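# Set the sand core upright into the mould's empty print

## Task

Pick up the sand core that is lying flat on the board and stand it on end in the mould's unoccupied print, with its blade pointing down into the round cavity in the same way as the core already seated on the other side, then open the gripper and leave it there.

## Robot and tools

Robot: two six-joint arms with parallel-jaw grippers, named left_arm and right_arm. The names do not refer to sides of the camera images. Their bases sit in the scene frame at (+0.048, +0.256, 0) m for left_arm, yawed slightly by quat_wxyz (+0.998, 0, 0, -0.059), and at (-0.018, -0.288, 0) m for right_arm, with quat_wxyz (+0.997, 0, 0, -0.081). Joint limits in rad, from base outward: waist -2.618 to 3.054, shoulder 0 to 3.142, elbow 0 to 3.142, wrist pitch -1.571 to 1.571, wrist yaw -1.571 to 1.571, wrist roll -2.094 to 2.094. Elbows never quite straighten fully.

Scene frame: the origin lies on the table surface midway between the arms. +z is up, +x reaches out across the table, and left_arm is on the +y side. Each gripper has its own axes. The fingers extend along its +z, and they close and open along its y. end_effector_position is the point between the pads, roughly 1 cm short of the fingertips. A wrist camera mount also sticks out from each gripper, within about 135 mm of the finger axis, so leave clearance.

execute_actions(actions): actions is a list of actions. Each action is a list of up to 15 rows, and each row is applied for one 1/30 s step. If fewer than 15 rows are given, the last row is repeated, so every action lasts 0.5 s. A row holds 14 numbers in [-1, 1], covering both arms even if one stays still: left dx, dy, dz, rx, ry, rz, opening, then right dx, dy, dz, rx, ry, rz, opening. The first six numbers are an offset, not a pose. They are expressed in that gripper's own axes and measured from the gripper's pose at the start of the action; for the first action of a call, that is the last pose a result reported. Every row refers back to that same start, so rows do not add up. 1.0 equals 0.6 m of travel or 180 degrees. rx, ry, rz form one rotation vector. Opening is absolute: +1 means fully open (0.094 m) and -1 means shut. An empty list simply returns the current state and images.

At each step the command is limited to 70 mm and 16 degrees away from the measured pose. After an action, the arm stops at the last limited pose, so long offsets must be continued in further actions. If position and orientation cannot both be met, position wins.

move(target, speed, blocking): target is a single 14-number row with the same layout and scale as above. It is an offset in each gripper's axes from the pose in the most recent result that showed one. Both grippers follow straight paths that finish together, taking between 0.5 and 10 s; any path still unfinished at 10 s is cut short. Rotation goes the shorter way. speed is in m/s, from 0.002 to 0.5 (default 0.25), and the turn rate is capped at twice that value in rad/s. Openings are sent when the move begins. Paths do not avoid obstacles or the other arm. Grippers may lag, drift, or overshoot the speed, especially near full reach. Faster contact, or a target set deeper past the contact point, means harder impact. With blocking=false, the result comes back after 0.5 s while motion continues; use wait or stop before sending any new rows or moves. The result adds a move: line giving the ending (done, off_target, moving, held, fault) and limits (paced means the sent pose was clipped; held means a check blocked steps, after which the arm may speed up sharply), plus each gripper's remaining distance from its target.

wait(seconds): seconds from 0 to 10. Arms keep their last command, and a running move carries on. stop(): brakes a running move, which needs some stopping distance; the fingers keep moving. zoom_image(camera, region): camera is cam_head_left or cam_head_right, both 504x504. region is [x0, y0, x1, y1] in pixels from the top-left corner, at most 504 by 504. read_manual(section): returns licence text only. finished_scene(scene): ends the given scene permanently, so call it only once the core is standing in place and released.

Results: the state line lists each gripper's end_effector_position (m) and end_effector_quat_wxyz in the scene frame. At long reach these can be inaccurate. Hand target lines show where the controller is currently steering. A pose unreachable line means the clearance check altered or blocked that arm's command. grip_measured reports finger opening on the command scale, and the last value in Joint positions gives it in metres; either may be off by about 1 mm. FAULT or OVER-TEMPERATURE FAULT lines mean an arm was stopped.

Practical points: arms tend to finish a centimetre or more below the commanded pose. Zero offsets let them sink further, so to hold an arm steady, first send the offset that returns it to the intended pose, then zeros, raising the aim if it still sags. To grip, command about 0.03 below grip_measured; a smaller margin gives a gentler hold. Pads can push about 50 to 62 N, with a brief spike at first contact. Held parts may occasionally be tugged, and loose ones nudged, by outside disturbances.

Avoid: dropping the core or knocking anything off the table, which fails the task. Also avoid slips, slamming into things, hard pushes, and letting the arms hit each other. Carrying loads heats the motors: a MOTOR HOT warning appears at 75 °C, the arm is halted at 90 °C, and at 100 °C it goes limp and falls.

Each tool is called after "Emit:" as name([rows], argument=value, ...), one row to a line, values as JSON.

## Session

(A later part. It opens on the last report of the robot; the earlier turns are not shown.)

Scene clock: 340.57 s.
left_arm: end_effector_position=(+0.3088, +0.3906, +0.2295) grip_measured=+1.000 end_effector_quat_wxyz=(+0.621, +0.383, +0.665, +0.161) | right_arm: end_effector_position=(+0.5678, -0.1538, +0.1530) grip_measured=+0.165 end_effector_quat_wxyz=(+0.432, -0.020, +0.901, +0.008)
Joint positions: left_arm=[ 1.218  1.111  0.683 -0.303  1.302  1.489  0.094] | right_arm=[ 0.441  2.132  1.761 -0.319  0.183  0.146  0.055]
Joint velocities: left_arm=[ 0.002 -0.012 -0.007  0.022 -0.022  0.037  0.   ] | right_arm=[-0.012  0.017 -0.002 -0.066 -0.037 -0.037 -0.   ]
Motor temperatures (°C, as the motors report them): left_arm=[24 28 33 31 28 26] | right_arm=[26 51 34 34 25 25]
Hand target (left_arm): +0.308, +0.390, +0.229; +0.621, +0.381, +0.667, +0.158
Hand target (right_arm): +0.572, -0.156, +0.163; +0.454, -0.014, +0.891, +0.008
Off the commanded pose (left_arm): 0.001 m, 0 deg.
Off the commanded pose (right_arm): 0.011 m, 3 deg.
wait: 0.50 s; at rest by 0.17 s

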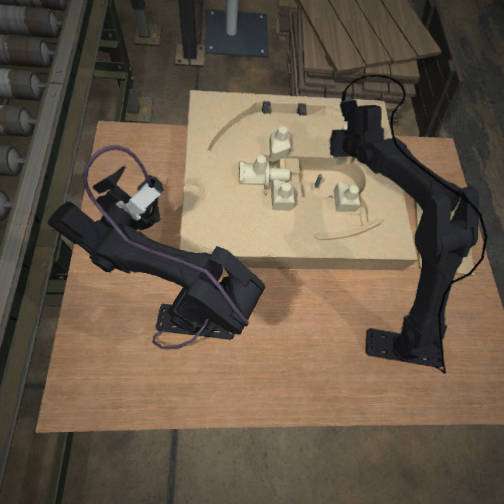

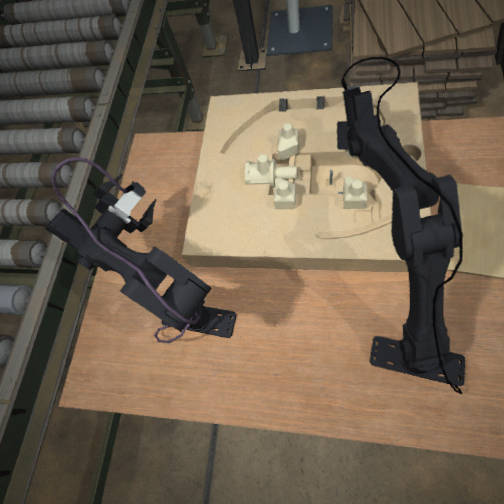

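Emit:
execute_actions([
  [[0,0,0,0,0,0,1,-0.0175,-0.003,-0.0035,0.002,-0.0155,0.003,0.13],[0,0,0,0,0,0,1,-0.0162,-0.002,-0.0025,0.002,-0.0155,0.003,0.13],[0,0,0,0,0,0,1,-0.0149,-0.001,-0.0015,0.002,-0.015,0.003,0.13],[0,0,0,0,0,0,1,-0.0136,0.0,-0.0005,0.002,-0.015,0.003,0.13],[0,0,0,0,0,0,1,-0.0123,0.0,0.0005,0.002,-0.015,0.003,0.13],[0,0,0,0,0,0,1,-0.011,0.0,0.0015,0.002,-0.015,0.003,0.13],[0,0,0,0,0,0,1,-0.0097,0.0,0.0025,0.002,-0.015,0.003,0.13],[0,0,0,0,0,0,1,-0.0084,0.0,0.0035,0.002,-0.015,0.003,0.13],[0,0,0,0,0,0,1,-0.0071,0.0,0.0045,0.002,-0.015,0.003,0.13],[0,0,0,0,0,0,1,-0.0058,0.0,0.0055,0.002,-0.015,0.003,0.13],[0,0,0,0,0,0,1,-0.005,0.0,0.0065,0.002,-0.015,0.003,0.13]],
])

Emit:
wait(seconds=0.4)

Scene clock: 345.77 s.
left_arm: end_effector_position=(+0.3091, +0.3912, +0.2302) grip_measured=+1.000 end_effector_quat_wxyz=(+0.621, +0.385, +0.663, +0.164) | right_arm: end_effector_position=(+0.5670, -0.1542, +0.1442) grip_measured=+0.165 end_effector_quat_wxyz=(+0.431, -0.017, +0.902, +0.008)
Joint positions: left_arm=[ 1.218  1.111  0.683 -0.295  1.302  1.489  0.094] | right_arm=[ 0.441  2.136  1.736 -0.295  0.186  0.153  0.055]
Joint velocities: left_arm=[-0.012 -0.022 -0.002 -0.022 -0.066 -0.037  0.   ] | right_arm=[ 0.002 -0.002 -0.017 -0.051 -0.037 -0.007 -0.   ]
Motor temperatures (°C, as the motors report them): left_arm=[24 28 33 31 28 26] | right_arm=[26 51 33 35 25 25]
Hand target (left_arm): +0.309, +0.391, +0.229; +0.621, +0.383, +0.665, +0.161
Hand target (right_arm): +0.572, -0.154, +0.153; +0.453, -0.014, +0.892, +0.008
Off the commanded pose (left_arm): 0.001 m, 0 deg.
Off the commanded pose (right_arm): 0.010 m, 3 deg.

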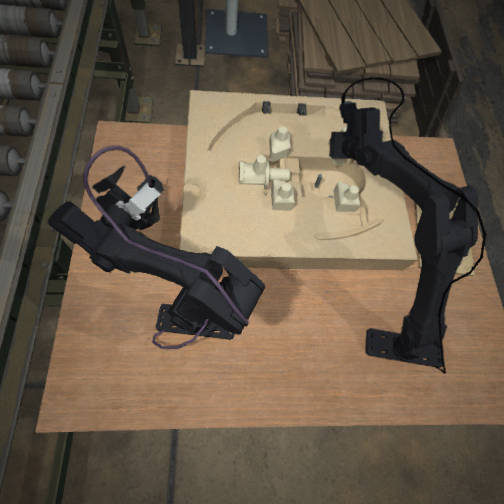

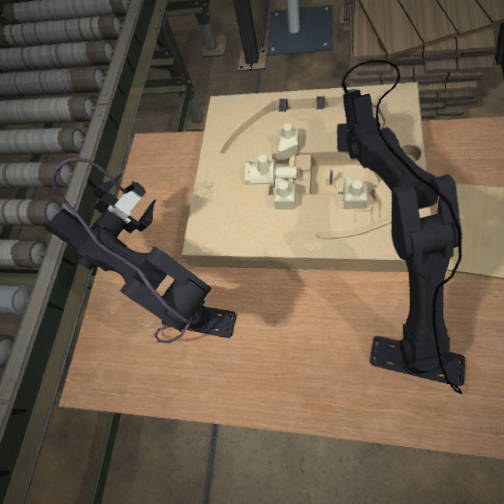

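Scene clock: 346.17 s.
left_arm: end_effector_position=(+0.3091, +0.3912, +0.2302) grip_measured=+1.000 end_effector_quat_wxyz=(+0.621, +0.385, +0.663, +0.164) | right_arm: end_effector_position=(+0.5671, -0.1542, +0.1443) grip_measured=+0.165 end_effector_quat_wxyz=(+0.431, -0.017, +0.902, +0.008)
Joint positions: left_arm=[ 1.218  1.111  0.683 -0.295  1.302  1.489  0.094] | right_arm=[ 0.441  2.136  1.736 -0.294  0.186  0.154  0.055]
Joint velocities: left_arm=[-0.007 -0.002  0.007 -0.022 -0.022  0.007  0.   ] | right_arm=[-0.007  0.007 -0.017 -0.007  0.022  0.022 -0.   ]
Motor temperatures (°C, as the motors report them): left_arm=[24 28 33 31 28 26] | right_arm=[26 51 33 35 25 25]
Hand target (left_arm): +0.309, +0.391, +0.229; +0.621, +0.383, +0.665, +0.161
Hand target (right_arm): +0.572, -0.154, +0.153; +0.453, -0.014, +0.891, +0.008
Off the commanded pose (left_arm): 0.001 m, 0 deg.
Off the commanded pose (right_arm): 0.010 m, 3 deg.
wait: 0.40 s; at rest by 0.17 s

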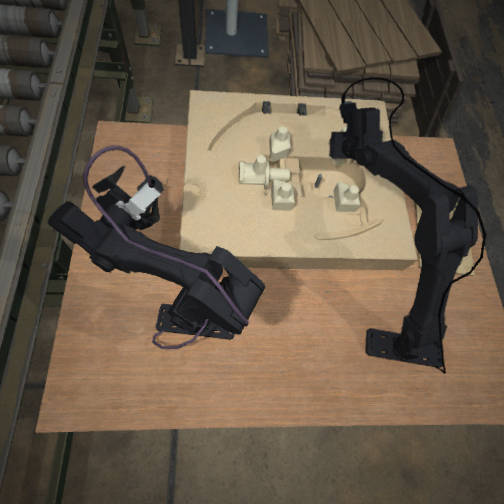

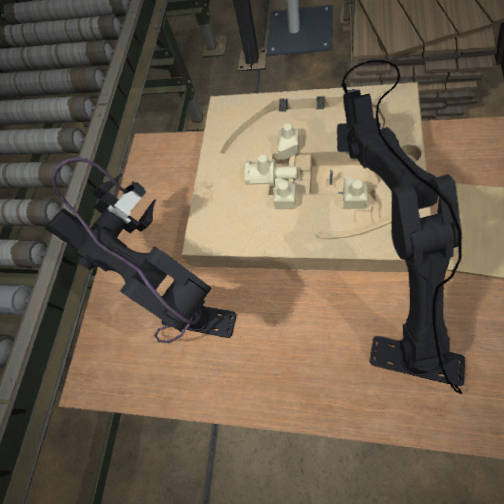

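It's going down now (0.144). Continue lowering.

Emit:
execute_actions([
  [[0,0,0,0,0,0,1,-0.0162,0.0,-0.0025,0.001,-0.0155,0.002,0.13],[0,0,0,0,0,0,1,-0.0149,0.0,-0.0015,0.001,-0.015,0.002,0.13],[0,0,0,0,0,0,1,-0.0136,0.0,-0.0005,0.001,-0.015,0.002,0.13],[0,0,0,0,0,0,1,-0.0123,0.0,0.0005,0.001,-0.015,0.002,0.13],[0,0,0,0,0,0,1,-0.011,0.0,0.0015,0.001,-0.015,0.002,0.13],[0,0,0,0,0,0,1,-0.0097,0.0,0.0025,0.001,-0.015,0.002,0.13],[0,0,0,0,0,0,1,-0.0084,0.0,0.0035,0.001,-0.015,0.002,0.13],[0,0,0,0,0,0,1,-0.0071,0.0,0.0045,0.001,-0.015,0.002,0.13],[0,0,0,0,0,0,1,-0.0058,0.0,0.0055,0.001,-0.015,0.002,0.13],[0,0,0,0,0,0,1,-0.0045,0.0,0.0065,0.001,-0.015,0.002,0.13],[0,0,0,0,0,0,1,-0.0032,0.0,0.0075,0.001,-0.015,0.002,0.13],[0,0,0,0,0,0,1,-0.002,0.0,0.0085,0.001,-0.015,0.002,0.13]],
])

Emit:
wait(seconds=0.4)

Emit:
zoom_image(camera="cam_head_left", region=[300, 110, 390, 200])

Scene clock: 349.97 s.
left_arm: end_effector_position=(+0.3094, +0.3918, +0.2309) grip_measured=+1.000 end_effector_quat_wxyz=(+0.620, +0.387, +0.661, +0.167) | right_arm: end_effector_position=(+0.5667, -0.1543, +0.1415) grip_measured=+0.165 end_effector_quat_wxyz=(+0.435, -0.012, +0.900, +0.008)
Joint positions: left_arm=[ 1.218  1.111  0.683 -0.286  1.302  1.489  0.094] | right_arm=[ 0.444  2.133  1.712 -0.264  0.195  0.161  0.055]
Joint velocities: left_arm=[ 0.007 -0.012  0.002 -0.022 -0.022  0.007  0.   ] | right_arm=[ 0.027 -0.022 -0.002  0.081 -0.051  0.007  0.   ]
Motor temperatures (°C, as the motors report them): left_arm=[24 28 33 31 28 26] | right_arm=[26 51 33 35 25 25]
Hand target (left_arm): +0.309, +0.391, +0.230; +0.621, +0.385, +0.663, +0.164
Hand target (right_arm): +0.571, -0.154, +0.142; +0.451, -0.013, +0.893, +0.009
Off the commanded pose (left_arm): 0.001 m, 0 deg.
Off the commanded pose (right_arm): 0.005 m, 2 deg.

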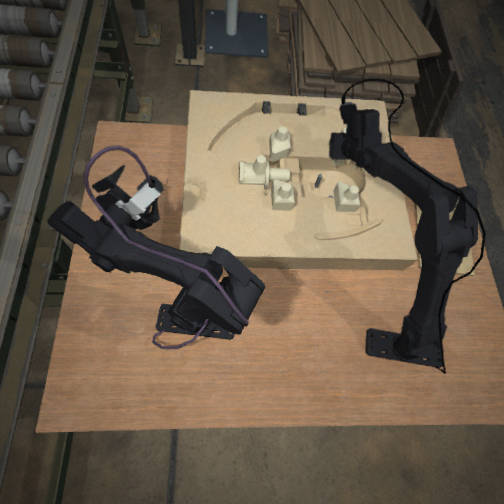

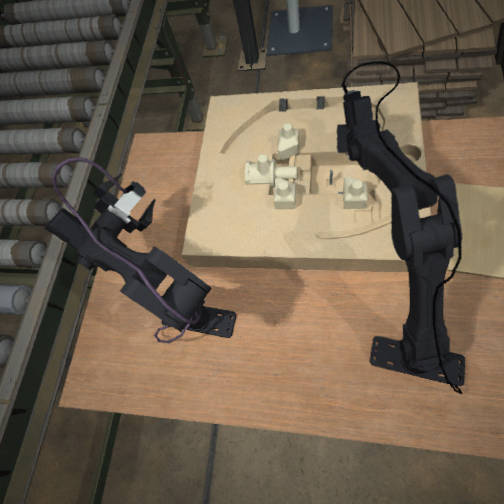

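Scene clock: 350.37 s.
left_arm: end_effector_position=(+0.3094, +0.3918, +0.2309) grip_measured=+1.000 end_effector_quat_wxyz=(+0.620, +0.387, +0.661, +0.167) | right_arm: end_effector_position=(+0.5667, -0.1542, +0.1415) grip_measured=+0.165 end_effector_quat_wxyz=(+0.436, -0.012, +0.900, +0.007)
Joint positions: left_arm=[ 1.218  1.111  0.683 -0.286  1.302  1.489  0.094] | right_arm=[ 0.444  2.132  1.71  -0.262  0.196  0.161  0.055]
Joint velocities: left_arm=[ 0.017 -0.007 -0.017 -0.066  0.037 -0.022  0.   ] | right_arm=[-0.017 -0.022  0.012 -0.022 -0.037 -0.022  0.   ]
Motor temperatures (°C, as the motors report them): left_arm=[24 28 33 31 28 26] | right_arm=[26 50 33 35 25 25]
Hand target (left_arm): +0.309, +0.391, +0.230; +0.621, +0.385, +0.663, +0.164
Hand target (right_arm): +0.571, -0.154, +0.142; +0.451, -0.013, +0.892, +0.009
Off the commanded pose (left_arm): 0.001 m, 0 deg.
Off the commanded pose (right_arm): 0.005 m, 2 deg.
wait: 0.40 s; at rest by 0.17 s

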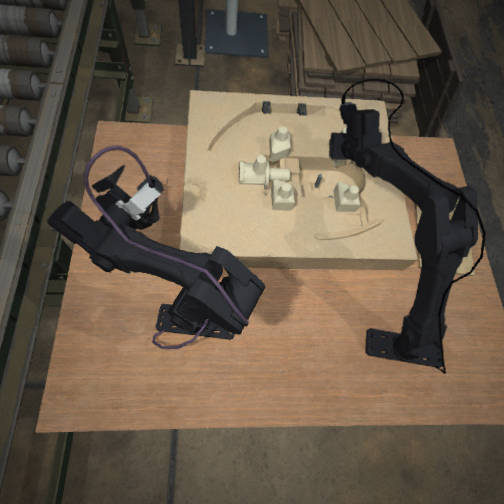

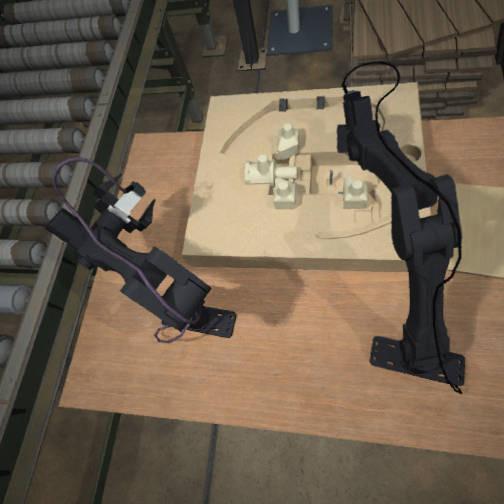

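Region (300, 110, 390, 200) of cam_head_left's 504x504 image, scaled by 5.600, with more detail than that image has.

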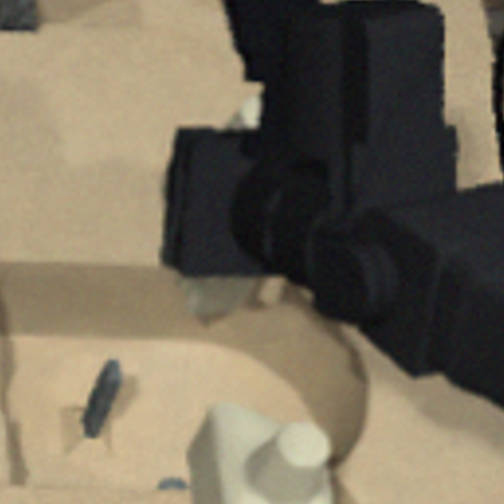

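Emit:
execute_actions([
  [[0,0,0,0,0,0,1,-0.006,0.0,0.004,0.0,-0.011,0.0,0.13],[0,0,0,0,0,0,1,-0.008,0.0,0.0025,0.0,-0.011,0.0,0.13],[0,0,0,0,0,0,1,-0.010,0.0,0.001,0.0,-0.011,0.0,0.13],[0,0,0,0,0,0,1,-0.012,0.0,-0.0005,0.0,-0.011,0.0,0.13],[0,0,0,0,0,0,1,-0.014,0.0,-0.002,0.0,-0.011,0.0,0.13],[0,0,0,0,0,0,1,-0.016,0.0,-0.0035,0.0,-0.011,0.0,0.13],[0,0,0,0,0,0,1,-0.018,0.0,-0.005,0.0,-0.011,0.0,0.14],[0,0,0,0,0,0,1,-0.018,0.0,-0.005,0.0,-0.011,0.0,0.15],[0,0,0,0,0,0,1,-0.018,0.0,-0.005,0.0,-0.011,0.0,0.16],[0,0,0,0,0,0,1,-0.018,0.0,-0.005,0.0,-0.011,0.0,0.17],[0,0,0,0,0,0,1,-0.018,0.0,-0.005,0.0,-0.011,0.0,0.19],[0,0,0,0,0,0,1,-0.018,0.0,-0.005,0.0,-0.011,0.0,0.22],[0,0,0,0,0,0,1,-0.018,0.0,-0.005,0.0,-0.011,0.0,0.26],[0,0,0,0,0,0,1,-0.018,0.0,-0.005,0.0,-0.011,0.0,0.3]],
])

Emit:
wait(seconds=0.4)

Emit:
zoom_image(camera="cam_head_left", region=[300, 110, 390, 200])

Scene clock: 354.10 s.
left_arm: end_effector_position=(+0.3097, +0.3924, +0.2317) grip_measured=+1.000 end_effector_quat_wxyz=(+0.620, +0.389, +0.660, +0.171) | right_arm: end_effector_position=(+0.5669, -0.1538, +0.1419) grip_measured=+0.294 end_effector_quat_wxyz=(+0.437, -0.012, +0.900, +0.009)
Joint positions: left_arm=[ 1.218  1.111  0.683 -0.278  1.302  1.489  0.094] | right_arm=[ 0.444  2.132  1.71  -0.26   0.194  0.161  0.061]
Joint velocities: left_arm=[ 0.007  0.002  0.017  0.051 -0.022  0.007  0.   ] | right_arm=[-0.002  0.007  0.002  0.037  0.007  0.022  0.01 ]
Motor temperatures (°C, as the motors report them): left_arm=[24 28 33 31 28 26] | right_arm=[26 50 33 36 25 25]
Hand target (left_arm): +0.309, +0.392, +0.231; +0.620, +0.387, +0.661, +0.168
Hand target (right_arm): +0.571, -0.154, +0.152; +0.451, -0.012, +0.892, +0.008
Off the commanded pose (left_arm): 0.001 m, 0 deg.
Off the commanded pose (right_arm): 0.011 m, 2 deg.

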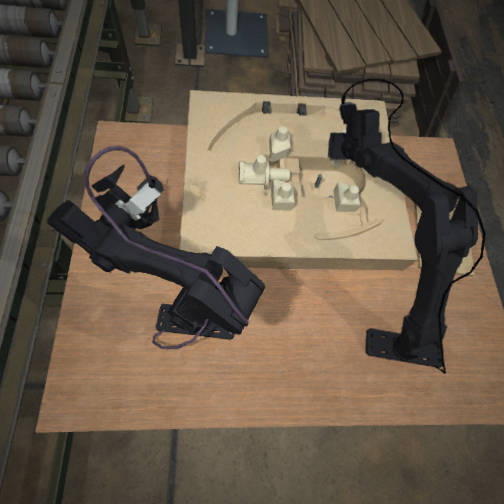

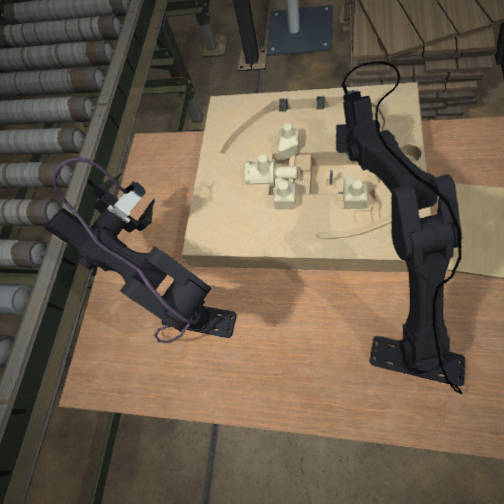

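Scene clock: 354.50 s.
left_arm: end_effector_position=(+0.3097, +0.3924, +0.2317) grip_measured=+1.000 end_effector_quat_wxyz=(+0.620, +0.389, +0.659, +0.171) | right_arm: end_effector_position=(+0.5674, -0.1537, +0.1425) grip_measured=+0.299 end_effector_quat_wxyz=(+0.438, -0.012, +0.899, +0.009)
Joint positions: left_arm=[ 1.218  1.111  0.683 -0.278  1.302  1.489  0.094] | right_arm=[ 0.444  2.132  1.71  -0.257  0.194  0.161  0.061]
Joint velocities: left_arm=[ 0.012  0.012 -0.012 -0.051 -0.022  0.066  0.   ] | right_arm=[-0.012 -0.012 -0.012  0.007 -0.051  0.022  0.   ]
Motor temperatures (°C, as the motors report them): left_arm=[24 28 33 31 28 26] | right_arm=[26 50 33 36 25 25]
Hand target (left_arm): +0.309, +0.392, +0.231; +0.620, +0.387, +0.661, +0.168
Hand target (right_arm): +0.571, -0.154, +0.152; +0.451, -0.012, +0.892, +0.008
Off the commanded pose (left_arm): 0.001 m, 1 deg.
Off the commanded pose (right_arm): 0.010 m, 2 deg.
wait: 0.40 s; at rest by 0.17 s

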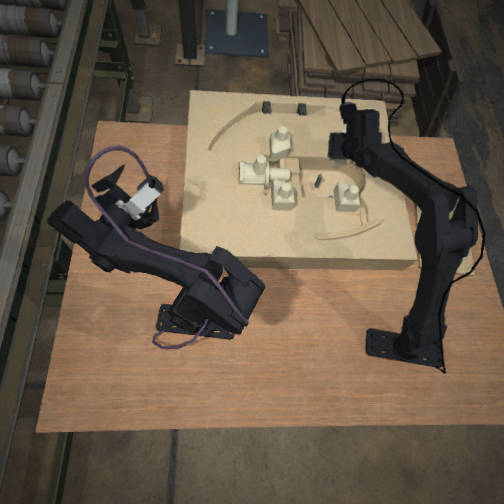

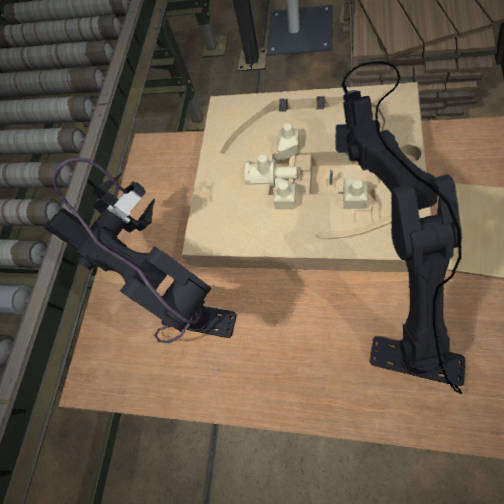

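Region (300, 110, 390, 200) of cam_head_left's 504x504 image, scaled by 5.600, with more detail than that image has.

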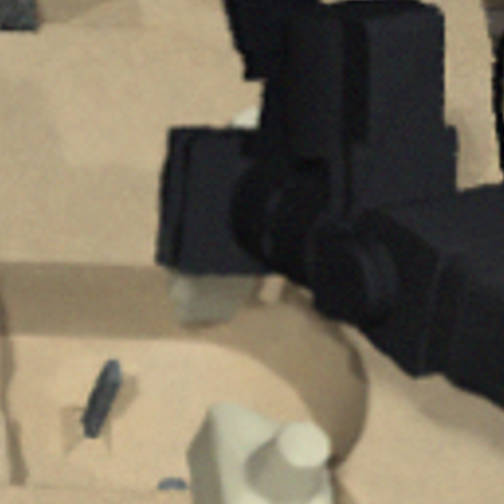

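Emit:
move(target=[0,0,0,0,0,0,1,-0.04,0.0,-0.2,0.0,-0.02,0.0,1], speed=0.1)

Emit:
move(target=[0,0,0,0,0,0,1,-0.03,-0.25,-0.12,0.0,0.0,0.0,1], speed=0.2)

Emit:
zoom_image(camera="cam_head_left", region=[260, 110, 390, 230])

Emit:
zoom_image(camera="cam_head_right", region=[270, 100, 400, 220])

Scene clock: 358.30 s.
left_arm: end_effector_position=(+0.3100, +0.3930, +0.2325) grip_measured=+1.000 end_effector_quat_wxyz=(+0.620, +0.391, +0.658, +0.174) | right_arm: end_effector_position=(+0.4963, -0.1561, +0.2417) grip_measured=+1.000 end_effector_quat_wxyz=(+0.474, -0.014, +0.880, +0.015)
Joint positions: left_arm=[ 1.218  1.111  0.683 -0.269  1.302  1.489  0.094] | right_arm=[ 0.489  1.784  1.556 -0.373  0.232  0.173  0.094]
Joint velocities: left_arm=[-0.012  0.002 -0.002 -0.095  0.007 -0.007  0.   ] | right_arm=[-0.002 -0.017 -0.012 -0.066  0.051 -0.066  0.   ]
Motor temperatures (°C, as the motors report them): left_arm=[24 28 33 31 28 26] | right_arm=[26 50 33 35 25 25]
Hand target (left_arm): +0.310, +0.392, +0.232; +0.620, +0.389, +0.659, +0.171
Hand target (right_arm): +0.489, -0.157, +0.238; +0.466, -0.011, +0.885, +0.010
Off the commanded pose (left_arm): 0.001 m, 1 deg.
Off the commanded pose (right_arm): 0.011 m, 1 deg.
move: off_target (right_arm)

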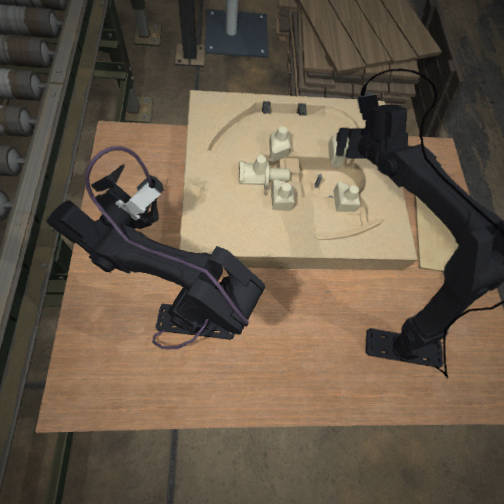

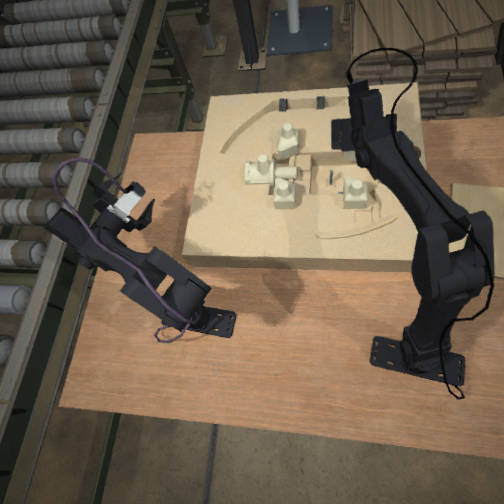

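Scene clock: 359.77 s.
left_arm: end_effector_position=(+0.3103, +0.3936, +0.2333) grip_measured=+1.000 end_effector_quat_wxyz=(+0.620, +0.393, +0.656, +0.177) | right_arm: end_effector_position=(+0.4572, -0.3126, +0.2837) grip_measured=+1.000 end_effector_quat_wxyz=(+0.466, -0.009, +0.885, +0.005)
Joint positions: left_arm=[ 1.218  1.111  0.683 -0.26   1.302  1.489  0.094] | right_arm=[ 0.075  1.581  1.508 -0.532 -0.089 -0.061  0.094]
Joint velocities: left_arm=[-0.007  0.002 -0.032  0.022 -0.007 -0.007  0.   ] | right_arm=[-0.012 -0.002  0.007 -0.007 -0.022 -0.007  0.   ]
Motor temperatures (°C, as the motors report them): left_arm=[24 28 33 31 28 26] | right_arm=[26 49 33 35 25 25]
Hand target (left_arm): +0.310, +0.393, +0.233; +0.620, +0.391, +0.658, +0.174
Hand target (right_arm): +0.454, -0.309, +0.296; +0.473, -0.017, +0.881, +0.008
Off the commanded pose (left_arm): 0.001 m, 1 deg.
Off the commanded pose (right_arm): 0.012 m, 2 deg.
move: off_target (right_arm)

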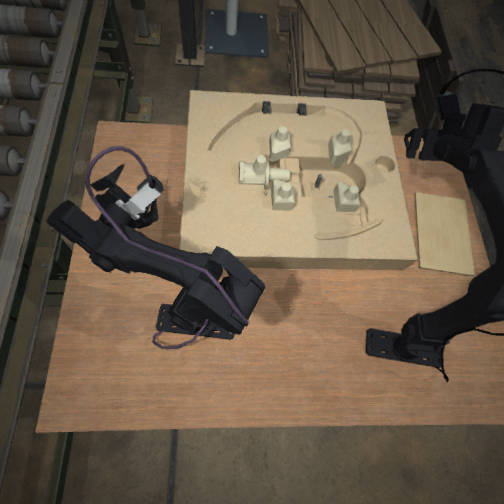

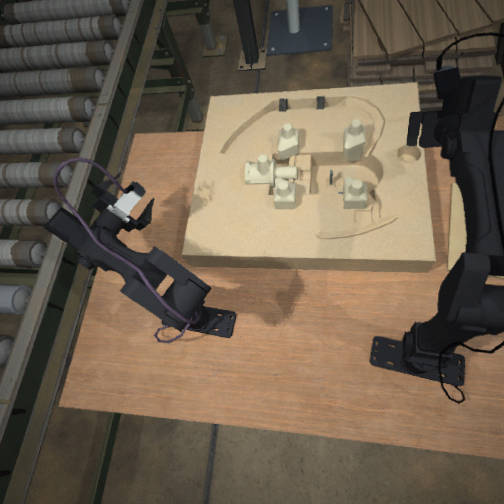

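Region (260, 110, 390, 230) of cam_head_left's 504x504 image, scaled by 3.877, with more detail than that image has; it fills the top 465 rows of this view, and the rest is white.

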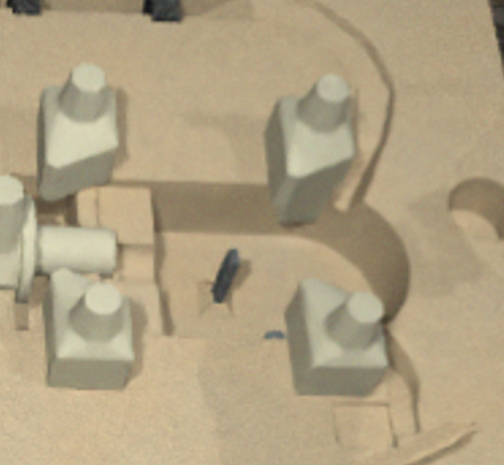

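Region (270, 100, 400, 220) of cam_head_right's 504x504 image, scaled by 3.877, with more detail than that image has; it fills the top 465 rows of this view, and the rest is white.

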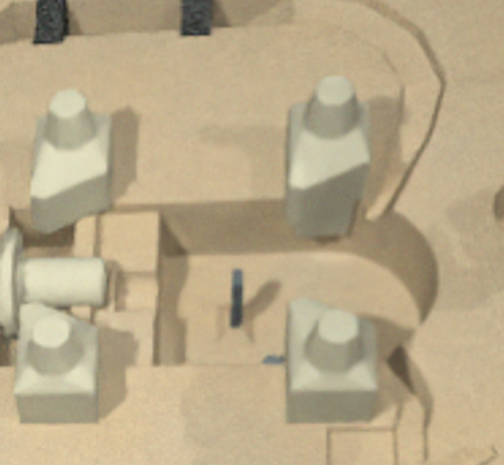

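Emit:
finished_scene(scene=1)

The scene is finished: the task was done.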